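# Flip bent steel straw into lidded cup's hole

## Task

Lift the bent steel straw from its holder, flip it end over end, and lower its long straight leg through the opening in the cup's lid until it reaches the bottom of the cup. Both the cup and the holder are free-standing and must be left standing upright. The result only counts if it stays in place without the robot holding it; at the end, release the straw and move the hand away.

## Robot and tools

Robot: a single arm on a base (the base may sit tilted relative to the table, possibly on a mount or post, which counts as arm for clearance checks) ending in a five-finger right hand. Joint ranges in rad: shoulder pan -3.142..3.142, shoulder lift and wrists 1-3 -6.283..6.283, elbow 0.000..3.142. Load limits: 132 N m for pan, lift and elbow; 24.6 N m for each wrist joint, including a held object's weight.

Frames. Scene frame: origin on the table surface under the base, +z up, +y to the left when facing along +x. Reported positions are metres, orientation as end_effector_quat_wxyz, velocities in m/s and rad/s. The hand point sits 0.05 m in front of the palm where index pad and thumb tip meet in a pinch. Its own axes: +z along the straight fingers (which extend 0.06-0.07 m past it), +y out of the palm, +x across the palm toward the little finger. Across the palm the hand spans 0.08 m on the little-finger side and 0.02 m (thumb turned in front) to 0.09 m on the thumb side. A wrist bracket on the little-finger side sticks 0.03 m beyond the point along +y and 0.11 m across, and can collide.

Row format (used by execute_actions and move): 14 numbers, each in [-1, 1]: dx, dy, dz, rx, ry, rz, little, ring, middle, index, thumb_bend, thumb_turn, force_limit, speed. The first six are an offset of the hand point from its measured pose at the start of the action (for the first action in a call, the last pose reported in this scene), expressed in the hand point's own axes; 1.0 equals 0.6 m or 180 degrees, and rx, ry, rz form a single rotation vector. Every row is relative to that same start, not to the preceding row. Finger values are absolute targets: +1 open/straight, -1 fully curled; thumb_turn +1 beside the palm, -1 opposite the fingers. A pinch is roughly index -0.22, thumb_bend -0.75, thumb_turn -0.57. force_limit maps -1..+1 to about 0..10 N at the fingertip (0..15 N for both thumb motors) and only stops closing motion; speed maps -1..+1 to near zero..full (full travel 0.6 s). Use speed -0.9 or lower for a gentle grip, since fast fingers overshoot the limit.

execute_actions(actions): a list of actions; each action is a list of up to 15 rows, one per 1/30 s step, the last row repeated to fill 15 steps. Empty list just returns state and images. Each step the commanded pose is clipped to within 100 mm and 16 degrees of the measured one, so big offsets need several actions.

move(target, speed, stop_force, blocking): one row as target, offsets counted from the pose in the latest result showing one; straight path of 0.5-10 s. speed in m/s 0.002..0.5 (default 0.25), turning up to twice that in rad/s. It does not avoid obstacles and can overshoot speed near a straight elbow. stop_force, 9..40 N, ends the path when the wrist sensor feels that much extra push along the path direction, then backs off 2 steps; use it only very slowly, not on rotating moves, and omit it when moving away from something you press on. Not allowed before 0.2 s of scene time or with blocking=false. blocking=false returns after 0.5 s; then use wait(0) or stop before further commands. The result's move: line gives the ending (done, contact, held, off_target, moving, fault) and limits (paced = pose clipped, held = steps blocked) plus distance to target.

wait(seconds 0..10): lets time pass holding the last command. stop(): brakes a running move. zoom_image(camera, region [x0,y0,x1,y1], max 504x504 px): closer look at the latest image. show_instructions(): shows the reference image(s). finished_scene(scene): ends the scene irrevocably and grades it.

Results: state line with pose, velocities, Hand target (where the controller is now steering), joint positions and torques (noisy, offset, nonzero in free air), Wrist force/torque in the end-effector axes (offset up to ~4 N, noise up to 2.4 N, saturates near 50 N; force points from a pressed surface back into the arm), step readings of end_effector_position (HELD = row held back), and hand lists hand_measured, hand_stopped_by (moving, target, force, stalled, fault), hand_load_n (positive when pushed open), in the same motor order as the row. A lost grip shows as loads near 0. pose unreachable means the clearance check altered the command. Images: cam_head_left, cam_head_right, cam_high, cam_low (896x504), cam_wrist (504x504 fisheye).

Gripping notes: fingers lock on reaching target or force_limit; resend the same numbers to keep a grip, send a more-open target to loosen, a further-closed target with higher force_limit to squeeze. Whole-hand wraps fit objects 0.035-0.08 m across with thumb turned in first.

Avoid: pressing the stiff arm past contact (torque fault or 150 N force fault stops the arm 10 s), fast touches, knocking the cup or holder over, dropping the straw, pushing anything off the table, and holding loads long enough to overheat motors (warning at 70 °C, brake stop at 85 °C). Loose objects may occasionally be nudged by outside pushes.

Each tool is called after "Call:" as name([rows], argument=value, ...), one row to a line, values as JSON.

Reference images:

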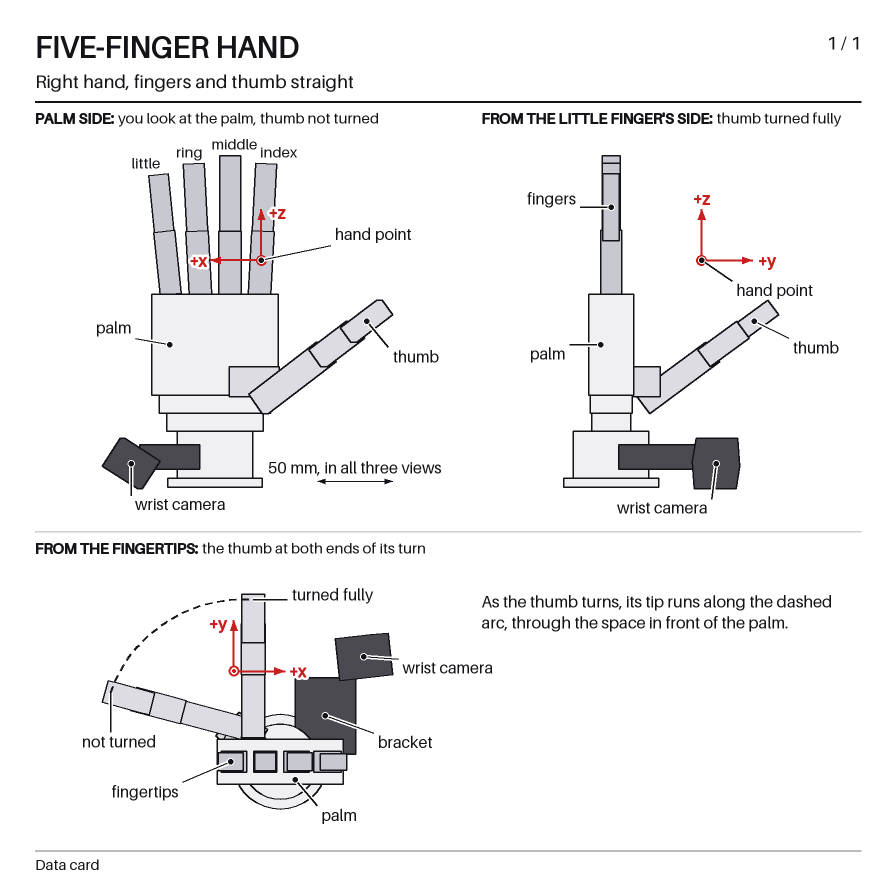

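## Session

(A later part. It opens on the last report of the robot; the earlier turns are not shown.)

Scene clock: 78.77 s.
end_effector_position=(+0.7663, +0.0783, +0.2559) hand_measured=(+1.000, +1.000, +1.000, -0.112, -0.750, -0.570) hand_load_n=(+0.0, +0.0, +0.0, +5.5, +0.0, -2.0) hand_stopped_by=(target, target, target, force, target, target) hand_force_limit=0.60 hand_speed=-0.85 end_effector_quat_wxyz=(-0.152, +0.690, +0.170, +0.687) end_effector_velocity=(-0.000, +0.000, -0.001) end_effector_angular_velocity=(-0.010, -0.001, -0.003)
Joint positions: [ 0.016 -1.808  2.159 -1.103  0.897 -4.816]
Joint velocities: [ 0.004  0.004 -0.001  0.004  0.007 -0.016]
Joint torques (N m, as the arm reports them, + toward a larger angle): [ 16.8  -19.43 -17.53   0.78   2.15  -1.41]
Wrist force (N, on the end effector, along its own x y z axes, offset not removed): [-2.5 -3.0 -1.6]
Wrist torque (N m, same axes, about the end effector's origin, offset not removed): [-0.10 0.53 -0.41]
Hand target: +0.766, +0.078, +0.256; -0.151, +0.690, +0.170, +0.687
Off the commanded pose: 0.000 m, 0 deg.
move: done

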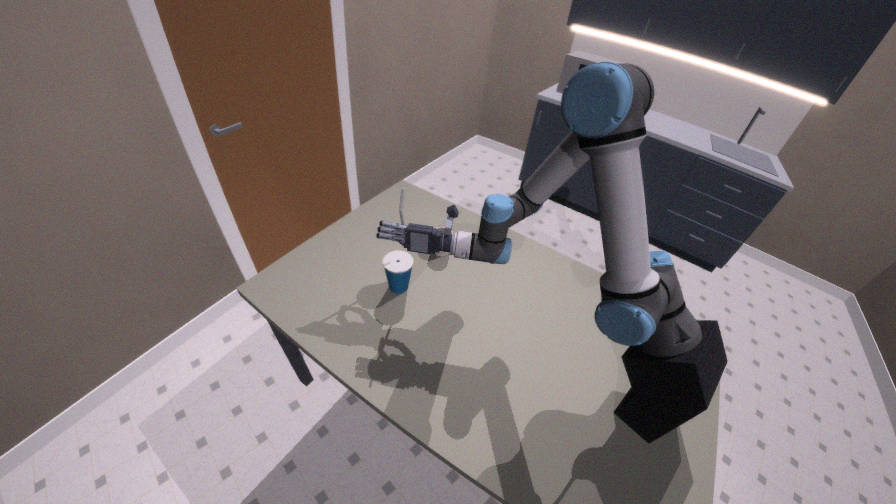

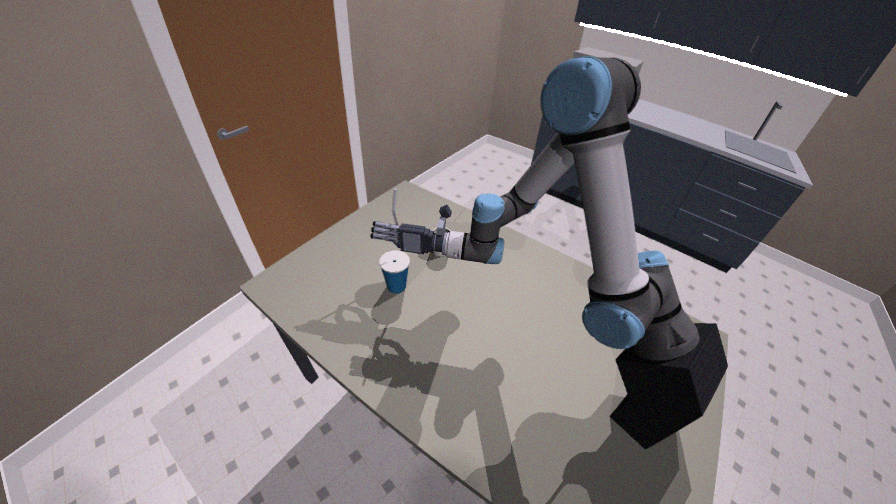

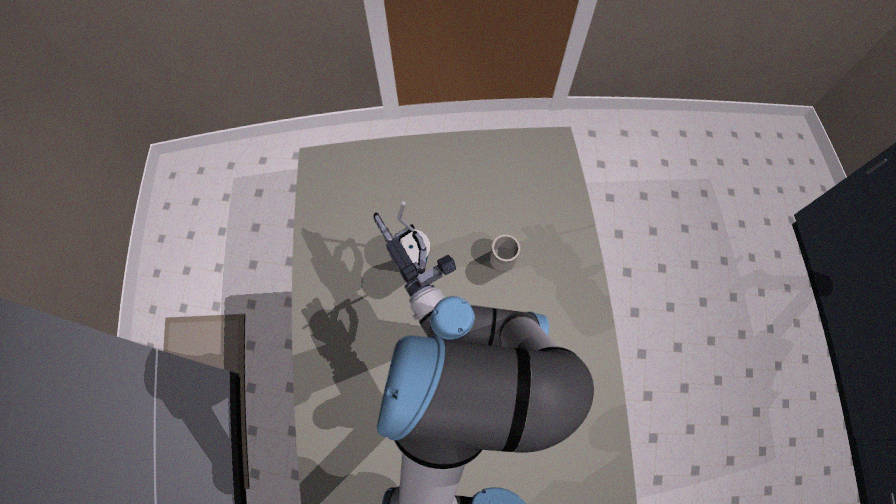

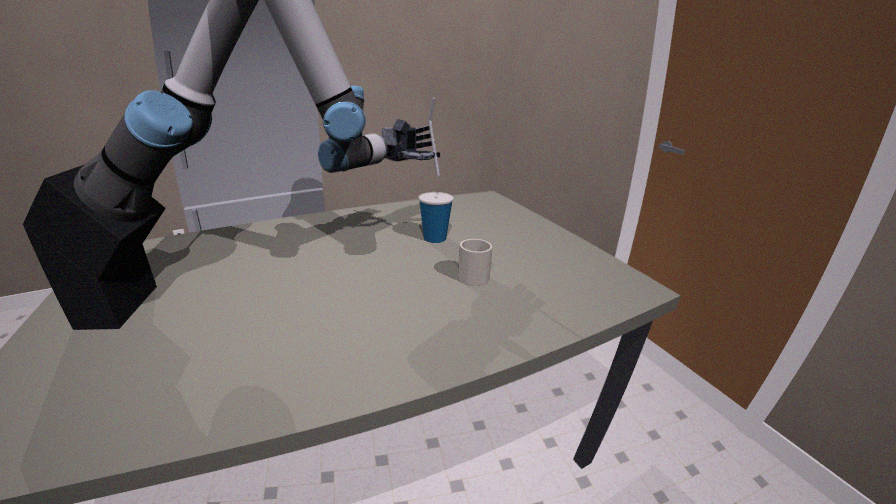

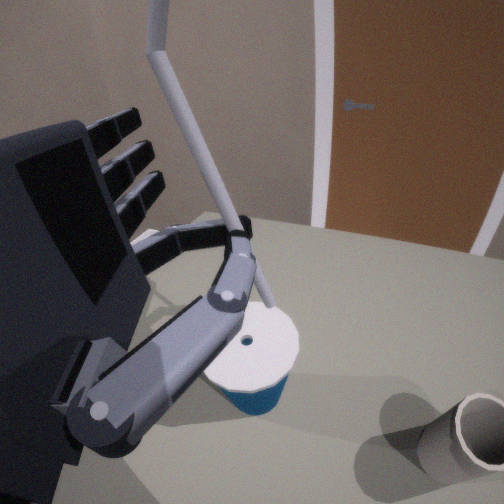

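Call:
move(target=[-0.085,0,0,0,0,0.083,1,1,1,-0.4,-0.75,-0.57,0.6,-0.85], speed=0.1)

Call:
zoom_image(camera="cam_wrist", region=[150,150,350,400])

Call:
zoom_image(camera="cam_low", region=[380,110,500,230])

Call:
zoom_image(camera="cam_high", region=[360,180,470,280])

Scene clock: 86.20 s.
end_effector_position=(+0.7663, +0.0770, +0.2051) hand_measured=(+1.000, +1.000, +1.000, -0.112, -0.750, -0.570) hand_load_n=(+0.0, +0.0, +0.0, +5.5, +0.0, -2.0) hand_stopped_by=(target, target, target, force, target, target) hand_force_limit=0.60 hand_speed=-0.85 end_effector_quat_wxyz=(-0.240, +0.707, +0.079, +0.661) end_effector_velocity=(-0.000, +0.000, -0.002) end_effector_angular_velocity=(+0.009, +0.004, +0.001)
Joint positions: [-0.013 -1.72   2.149 -1.197  0.876 -4.531]
Joint velocities: [-0.001  0.005 -0.    -0.006 -0.002  0.011]
Joint torques (N m, as the arm reports them, + toward a larger angle): [  5.49 -21.7  -16.28  -3.22  -2.82   1.18]
Wrist force (N, on the end effector, along its own x y z axes, offset not removed): [-6.0 -2.3 1.8]
Wrist torque (N m, same axes, about the end effector's origin, offset not removed): [-0.33 0.78 -0.38]
Hand target: +0.766, +0.077, +0.205; -0.240, +0.707, +0.078, +0.661
Off the commanded pose: 0.000 m, 0 deg.
move: done

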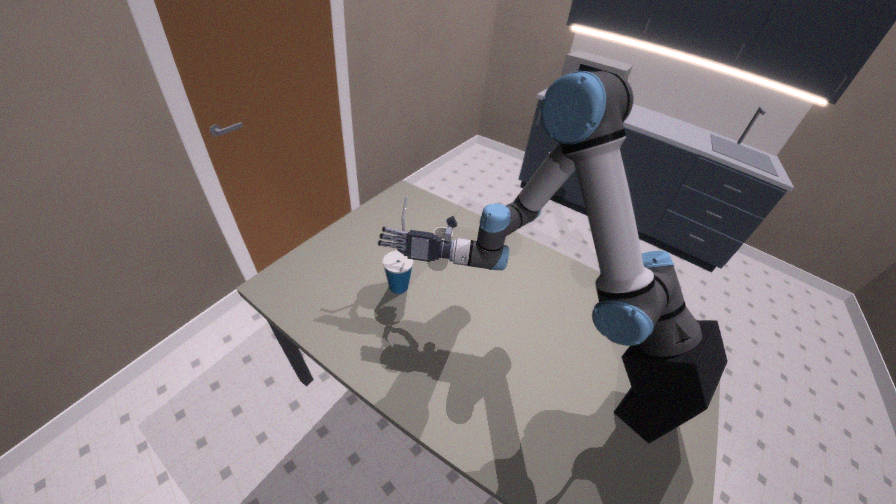

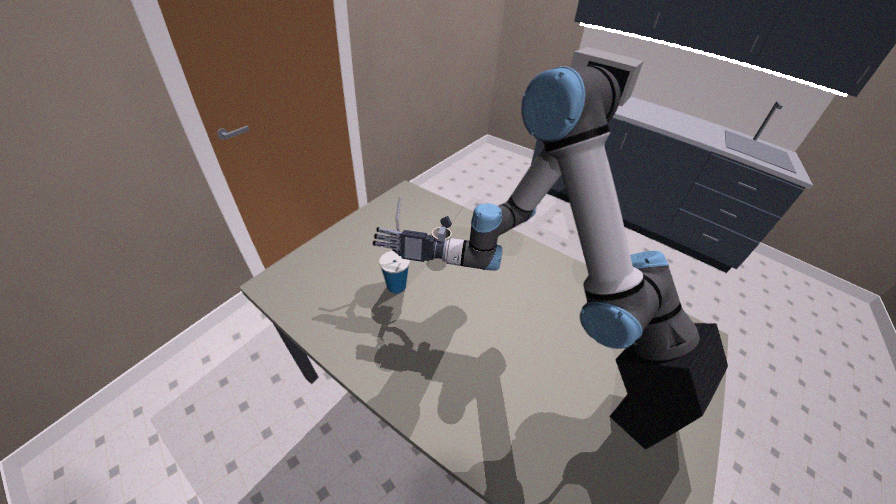

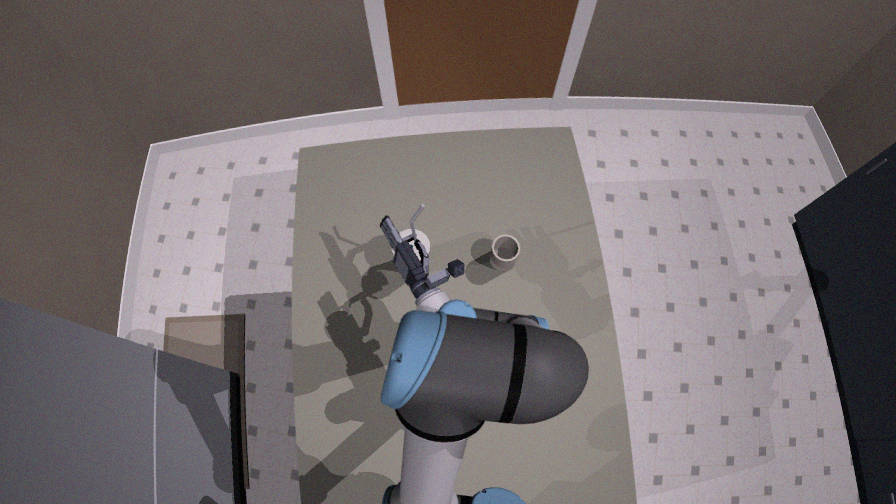

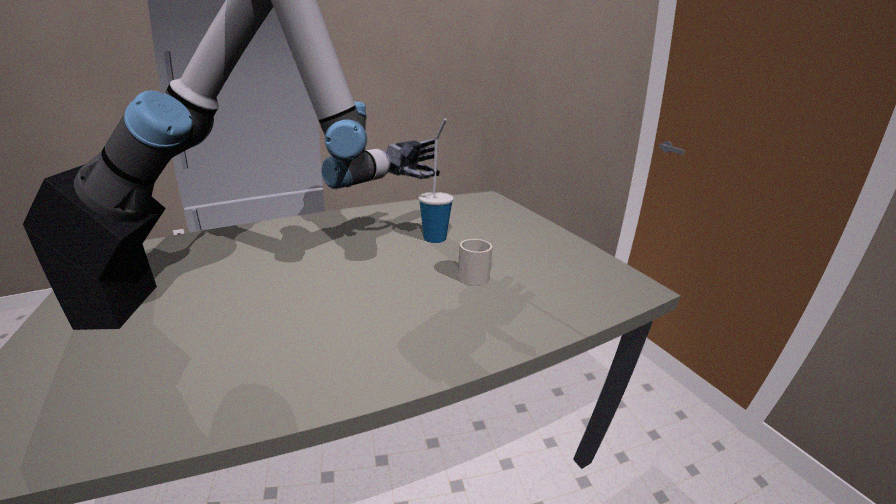

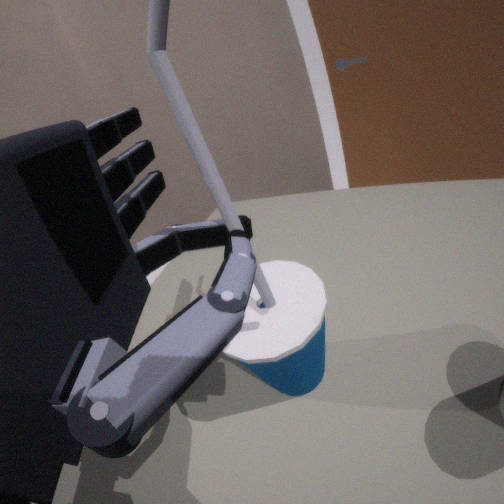

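Region (150, 150, 350, 400) of cam_wrist's 504x504 image, scaled by 2.016, with more detail than that image has; it fills the left 403 columns of this view, and the rest is white.

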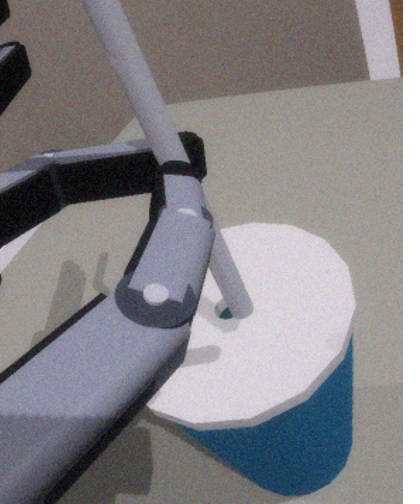

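Region (380, 110, 500, 230) of cam_low's 896x504 image, scaled by 4.200, with more detail than that image has.

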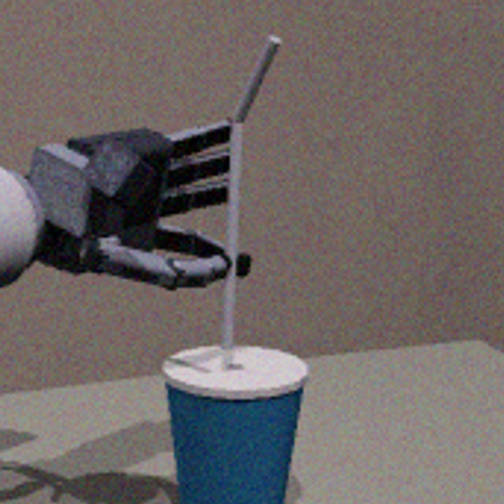

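Region (360, 180, 470, 280) of cam_high's 896x504 image, scaled by 4.582, with more detail than that image has; it fills the top 458 rows of this view, and the rest is white.

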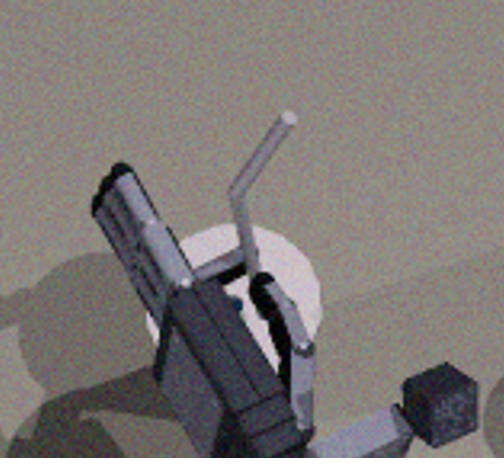

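Call:
move(target=[-0.01,-0.013,0.012,0,0,0,1,1,1,-0.4,-0.75,-0.57,0.6,-0.85], speed=0.03)

Call:
zoom_image(camera="cam_wrist", region=[200,230,340,370])

Call:
zoom_image(camera="cam_low", region=[405,160,465,220])

Call:
zoom_image(camera="cam_head_right", region=[365,225,425,285])

Scene clock: 93.80 s.
end_effector_position=(+0.7687, +0.0881, +0.2011) hand_measured=(+1.000, +1.000, +1.000, -0.112, -0.750, -0.570) hand_load_n=(+0.0, +0.0, +0.0, +5.5, +0.0, -2.0) hand_stopped_by=(target, target, target, force, target, target) hand_force_limit=0.60 hand_speed=-0.85 end_effector_quat_wxyz=(-0.240, +0.707, +0.079, +0.661) end_effector_velocity=(+0.001, +0.002, -0.000) end_effector_angular_velocity=(-0.001, -0.002, -0.000)
Joint positions: [ 0.017 -1.696  2.134 -1.19   0.898 -4.558]
Joint velocities: [ 0.005  0.003 -0.002  0.     0.003 -0.005]
Joint torques (N m, as the arm reports them, + toward a larger angle): [ 19.03 -23.36 -15.98   0.76   2.6   -1.61]
Wrist force (N, on the end effector, along its own x y z axes, offset not removed): [0.8 1.0 0.8]
Wrist torque (N m, same axes, about the end effector's origin, offset not removed): [0.22 -0.10 0.21]
Hand target: +0.769, +0.088, +0.201; -0.240, +0.707, +0.079, +0.661
Off the commanded pose: 0.000 m, 0 deg.
move: done

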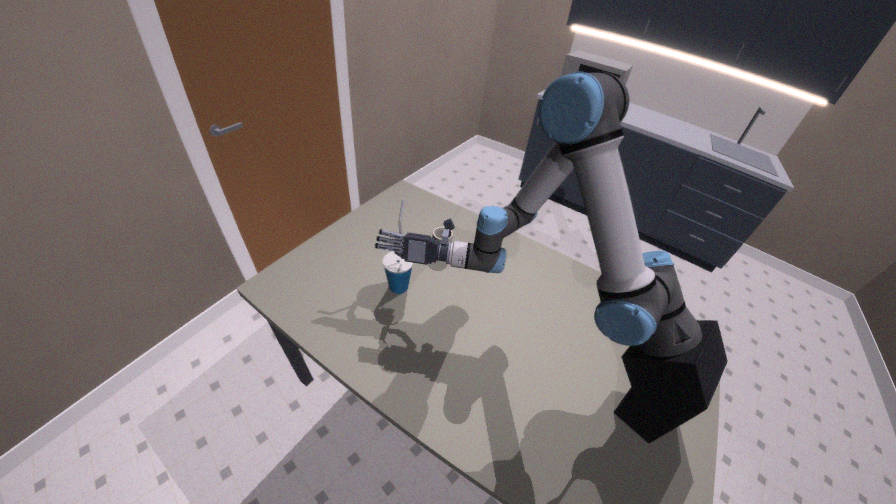

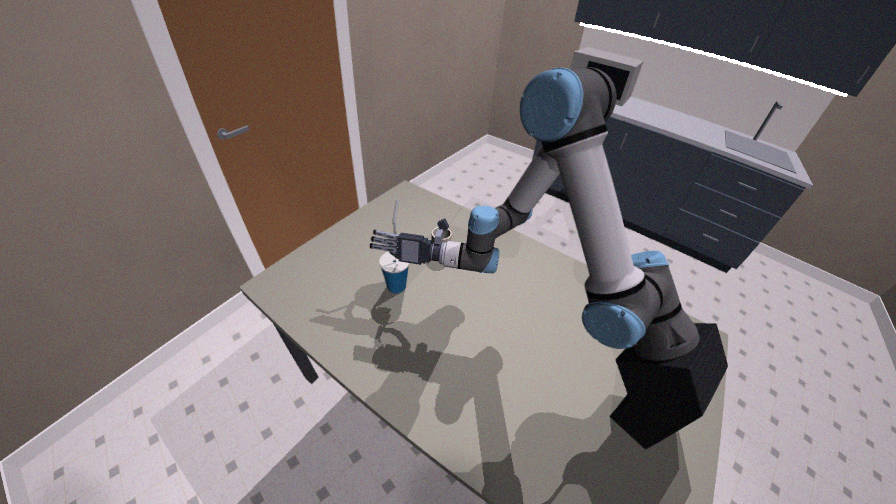

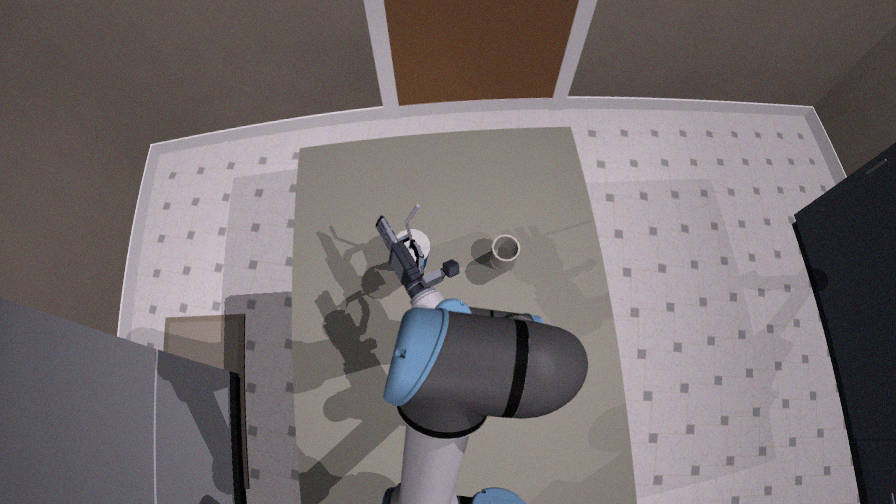

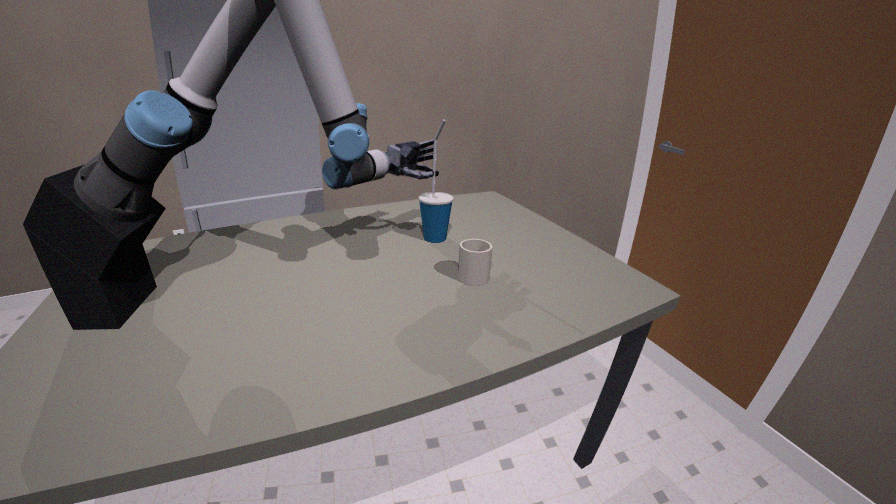

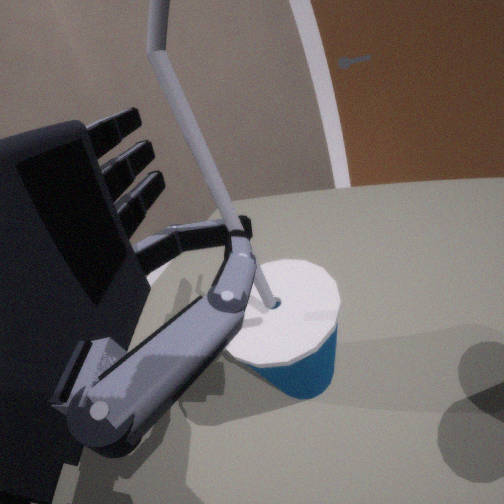

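Region (200, 230, 340, 370) of cam_wrist's 504x504 image, scaled by 3.600, with more detail than that image has.

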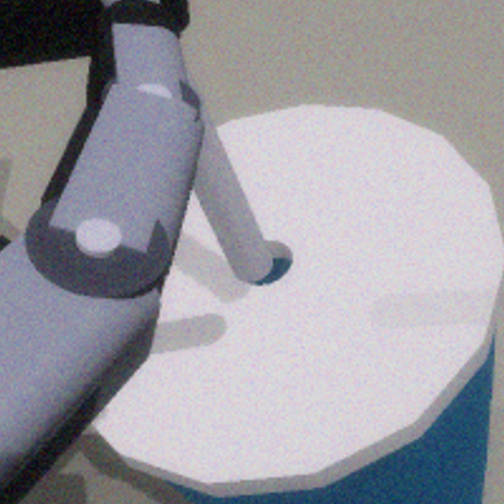

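Region (405, 160, 465, 220) of cam_low's 896x504 image, scaled by 8.400, with more detail than that image has.

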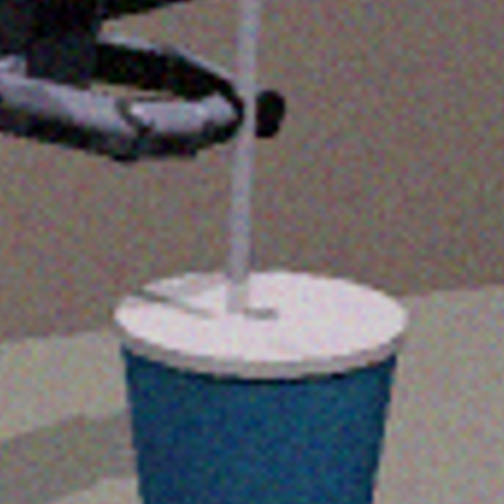

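Region (365, 225, 425, 285) of cam_head_right's 896x504 image, scaled by 8.400, with more detail than that image has.

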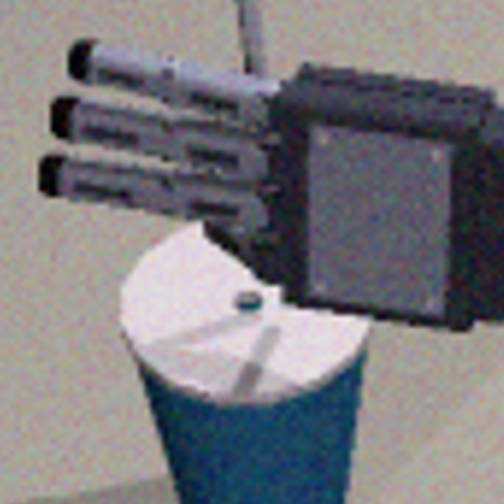

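Call:
move(target=[-0.002,0.005,0.012,0,0,0,1,1,1,-0.4,-0.75,-0.57,0.6,-0.85], speed=0.03)

Call:
zoom_image(camera="cam_wrist", region=[200,230,340,370])

Call:
zoom_image(camera="cam_low", region=[405,160,465,220])

Call:
zoom_image(camera="cam_head_right", region=[365,225,425,285])

Scene clock: 99.27 s.
end_effector_position=(+0.7761, +0.0889, +0.1992) hand_measured=(+1.000, +1.000, +1.000, -0.112, -0.750, -0.570) hand_load_n=(+0.0, +0.0, +0.0, +5.5, +0.0, -2.0) hand_stopped_by=(target, target, target, force, target, target) hand_force_limit=0.60 hand_speed=-0.85 end_effector_quat_wxyz=(-0.240, +0.707, +0.079, +0.661) end_effector_velocity=(+0.003, -0.000, +0.000) end_effector_angular_velocity=(-0.001, -0.002, -0.001)
Joint positions: [ 0.023 -1.682  2.111 -1.178  0.903 -4.563]
Joint velocities: [ 0.002  0.003 -0.007  0.003  0.002 -0.002]
Joint torques (N m, as the arm reports them, + toward a larger angle): [ 18.97 -23.53 -16.16   0.92   2.32  -1.34]
Wrist force (N, on the end effector, along its own x y z axes, offset not removed): [3.7 -2.5 -2.3]
Wrist torque (N m, same axes, about the end effector's origin, offset not removed): [-0.21 -0.47 0.18]
Hand target: +0.776, +0.089, +0.199; -0.240, +0.707, +0.079, +0.661
Off the commanded pose: 0.000 m, 0 deg.
move: done

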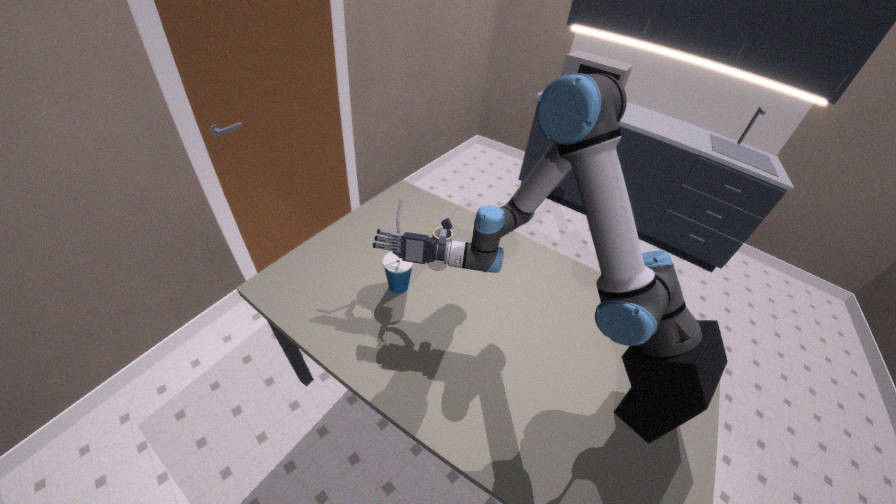

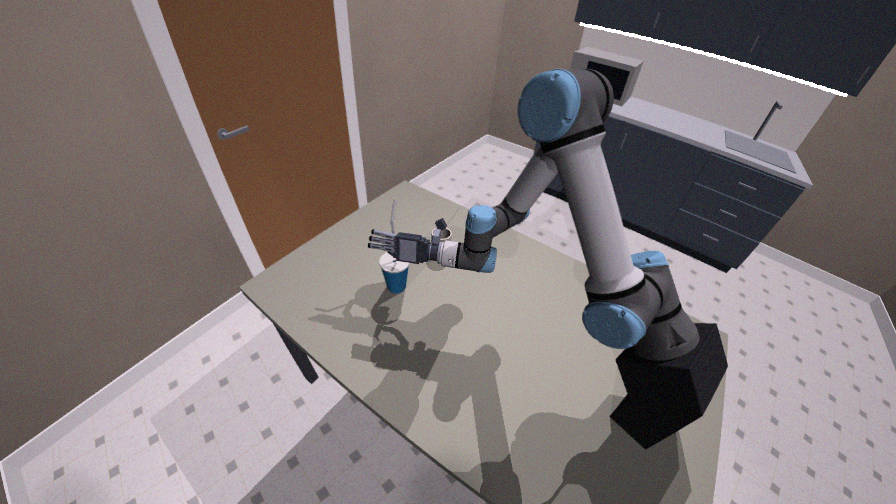

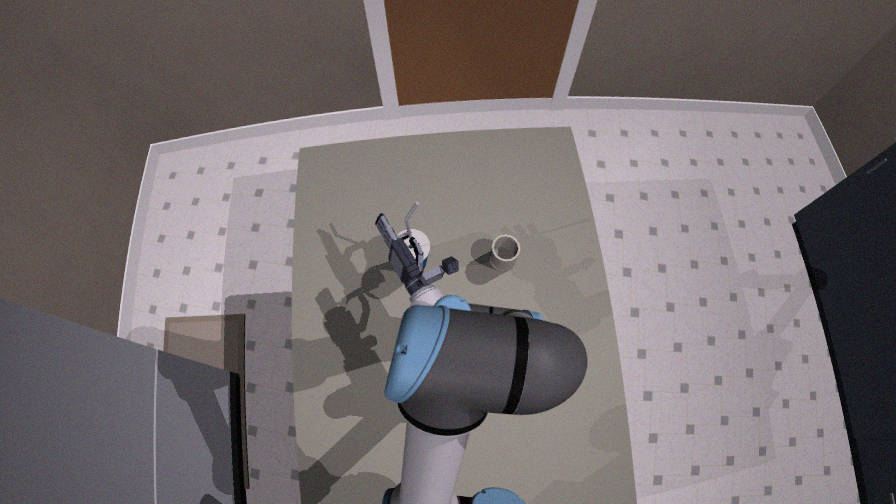

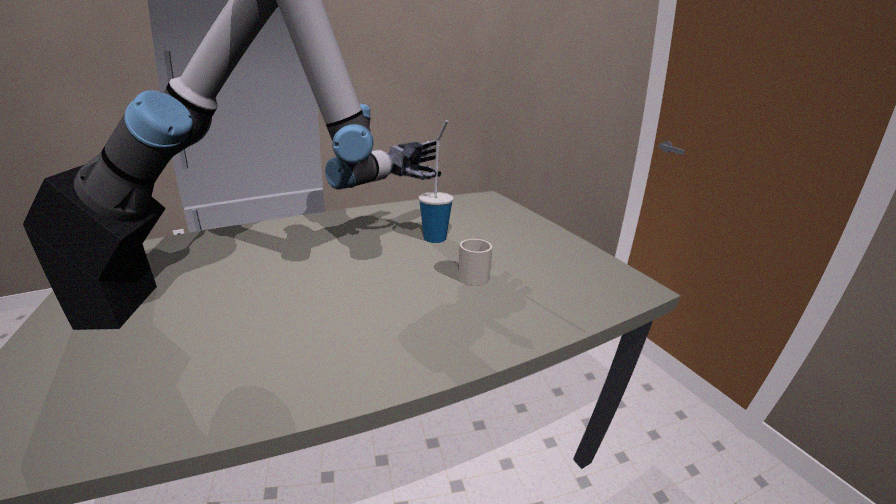

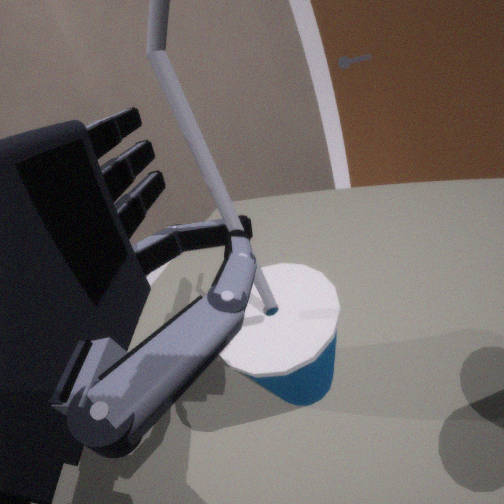

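Region (200, 230, 340, 370) of cam_wrist's 504x504 image, scaled by 3.600, with more detail than that image has.

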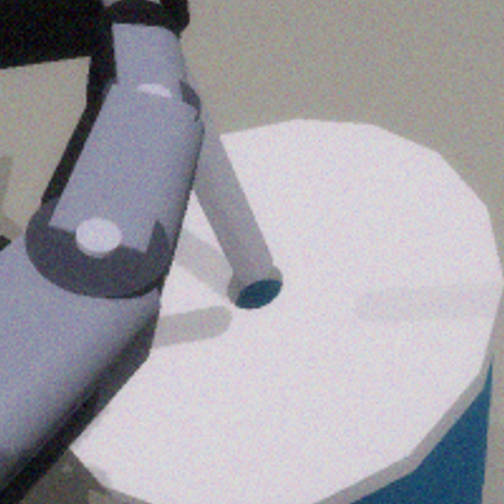

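Region (405, 160, 465, 220) of cam_low's 896x504 image, scaled by 8.400, with more detail than that image has.

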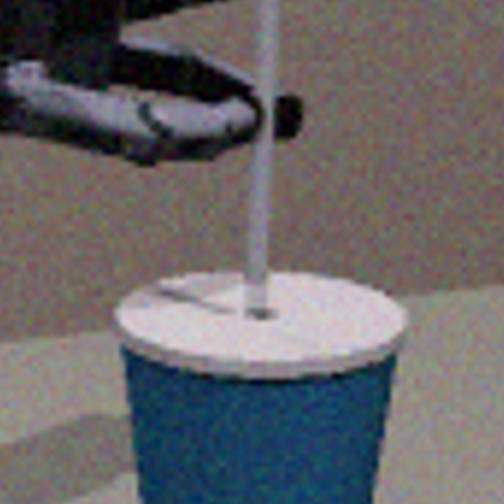

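Region (365, 225, 425, 285) of cam_head_right's 896x504 image, scaled by 8.400, with more detail than that image has.

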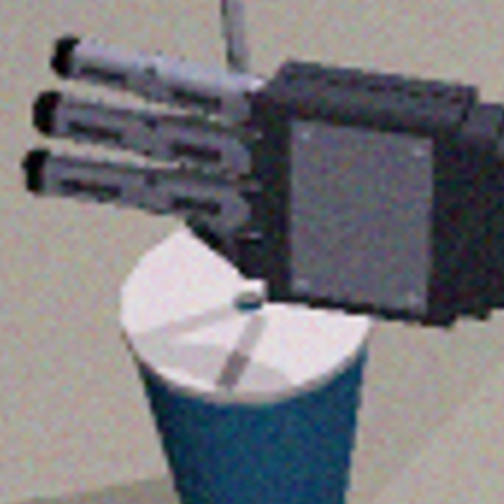

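Call:
execute_actions([
  [[0,-0.001,0.0025,0,0,0,1,1,1,-0.4,-0.75,-0.57,0.6,-0.85]],
  [[-0.004,0.001,0,0,0,0,1,1,1,-0.4,-0.75,-0.57,0.6,-0.85],[-0.004,0.001,0,0,0,0,1,1,1,-0.4,-0.75,-0.57,0.6,-0.85],[-0.008,0.002,0,0,0,0,1,1,1,-0.4,-0.75,-0.57,0.6,-0.85],[-0.008,0.002,0,0,0,0,1,1,1,-0.4,-0.75,-0.57,0.6,-0.85],[-0.012,0.003,0,0,0,0,1,1,1,-0.4,-0.75,-0.57,0.6,-0.85],[-0.012,0.003,0,0,0,0,1,1,1,-0.4,-0.75,-0.57,0.6,-0.85],[-0.016,0.0043,0,0,0,0,1,1,1,-0.4,-0.75,-0.57,0.6,-0.85]],
])

Call:
zoom_image(camera="cam_wrist", region=[200,230,340,370])

Call:
zoom_image(camera="cam_low", region=[405,160,465,220])

Scene clock: 106.03 s.
end_effector_position=(+0.7771, +0.0898, +0.1898) hand_measured=(+1.000, +1.000, +1.000, -0.112, -0.750, -0.570) hand_load_n=(+0.0, +0.0, +0.0, +5.5, +0.0, -2.0) hand_stopped_by=(target, target, target, force, target, target) hand_force_limit=0.60 hand_speed=-0.85 end_effector_quat_wxyz=(-0.240, +0.707, +0.079, +0.661) end_effector_velocity=(-0.000, -0.000, -0.005) end_effector_angular_velocity=(-0.000, -0.000, -0.001)
Joint positions: [ 0.024 -1.656  2.105 -1.196  0.904 -4.564]
Joint velocities: [-0.001  0.012 -0.001 -0.012 -0.     0.001]
Joint torques (N m, as the arm reports them, + toward a larger angle): [  5.95 -25.75 -15.47  -3.22  -2.84   1.41]
Wrist force (N, on the end effector, along its own x y z axes, offset not removed): [-0.7 3.4 1.9]
Wrist torque (N m, same axes, about the end effector's origin, offset not removed): [0.40 -0.14 0.02]
Hand target: +0.777, +0.090, +0.189; -0.240, +0.707, +0.079, +0.661
Off the commanded pose: 0.000 m, 0 deg.
Step readings (end_effector_position; steps 1 to 15: 1st action; 16 to 30: 2nd action):
0: (+0.7763, +0.0889, +0.1991)
1: (+0.7763, +0.0889, +0.1991)
2: (+0.7764, +0.0891, +0.1991)
4: (+0.7767, +0.0895, +0.1992)
8: (+0.7770, +0.0899, +0.1993)
15: (+0.7771, +0.0901, +0.1993)
16: (+0.7771, +0.0901, +0.1993)
17: (+0.7771, +0.0901, +0.1989)
19: (+0.7771, +0.0901, +0.1977)
23: (+0.7771, +0.0900, +0.1937)
30: end_effector_position above

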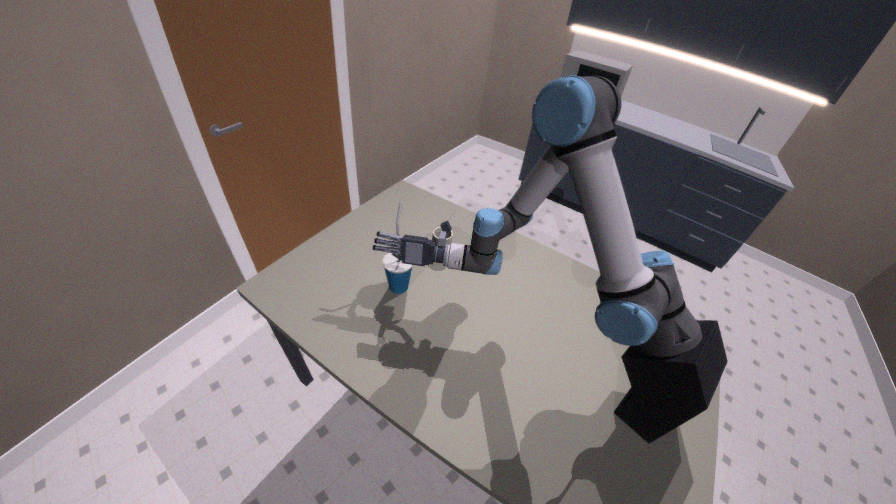

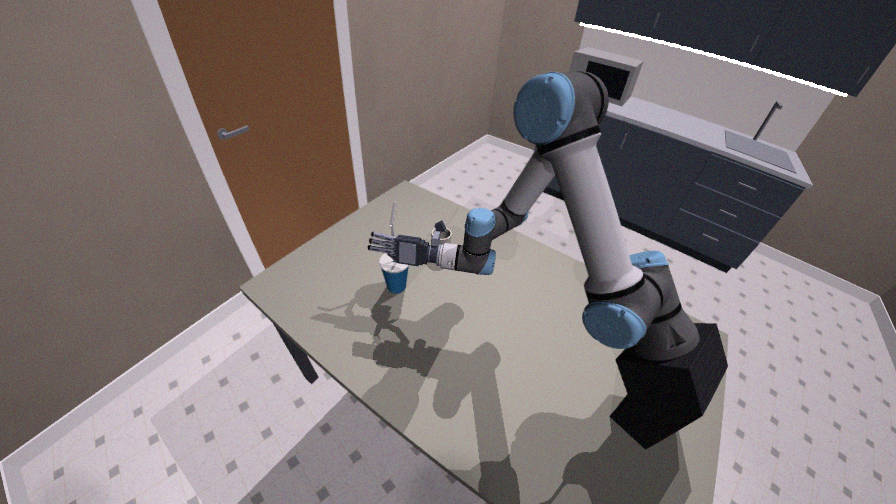

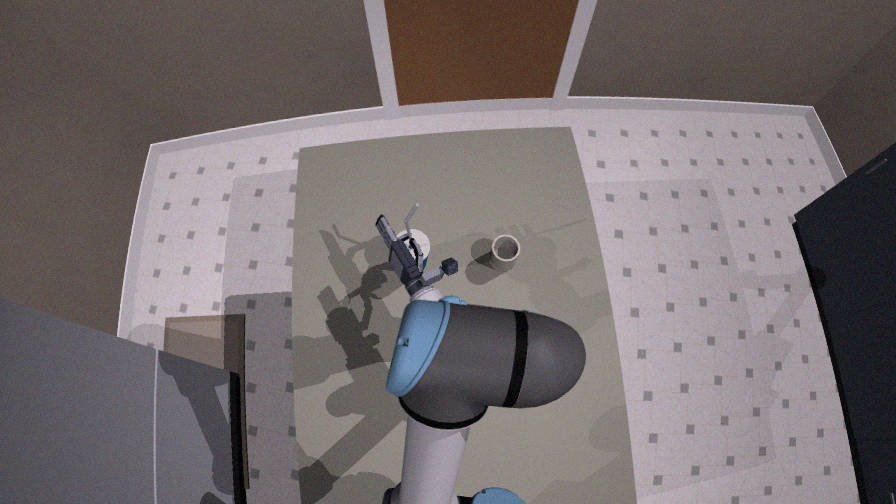

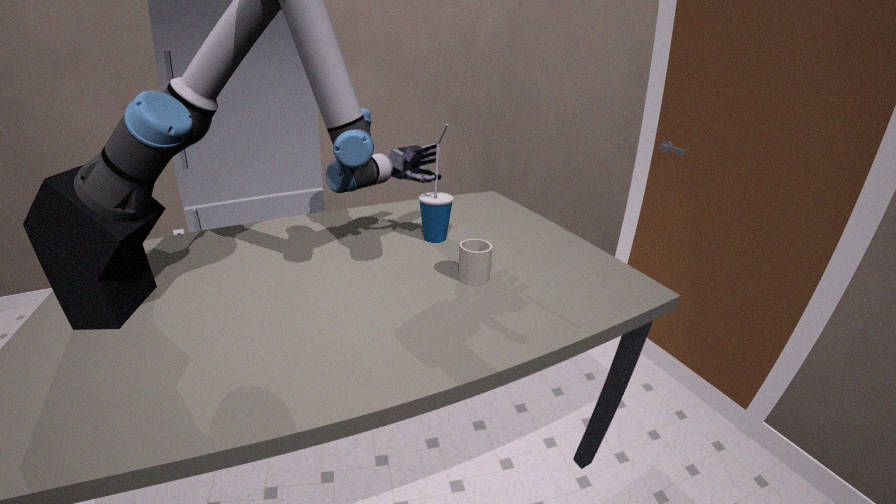

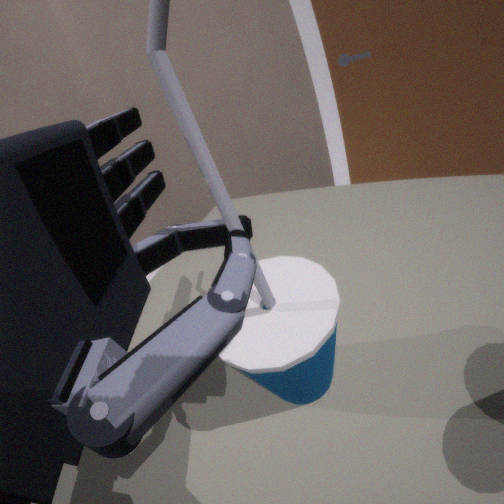

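Region (200, 230, 340, 370) of cam_wrist's 504x504 image, scaled by 3.600, with more detail than that image has.

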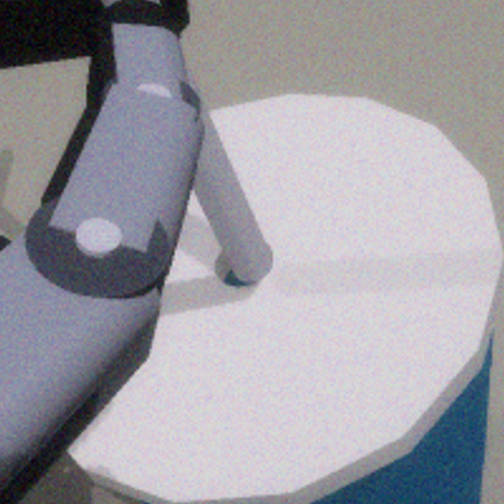

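Region (405, 160, 465, 220) of cam_low's 896x504 image, scaled by 8.400, with more detail than that image has.

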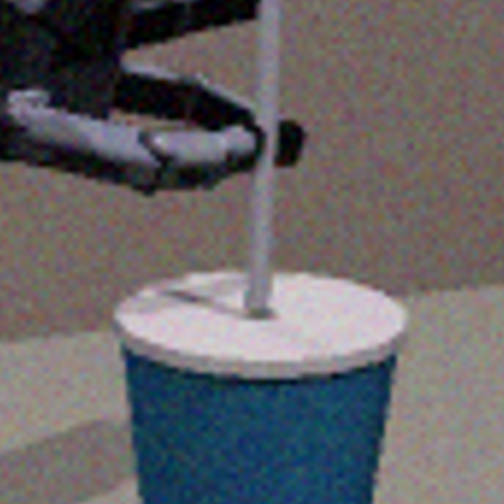

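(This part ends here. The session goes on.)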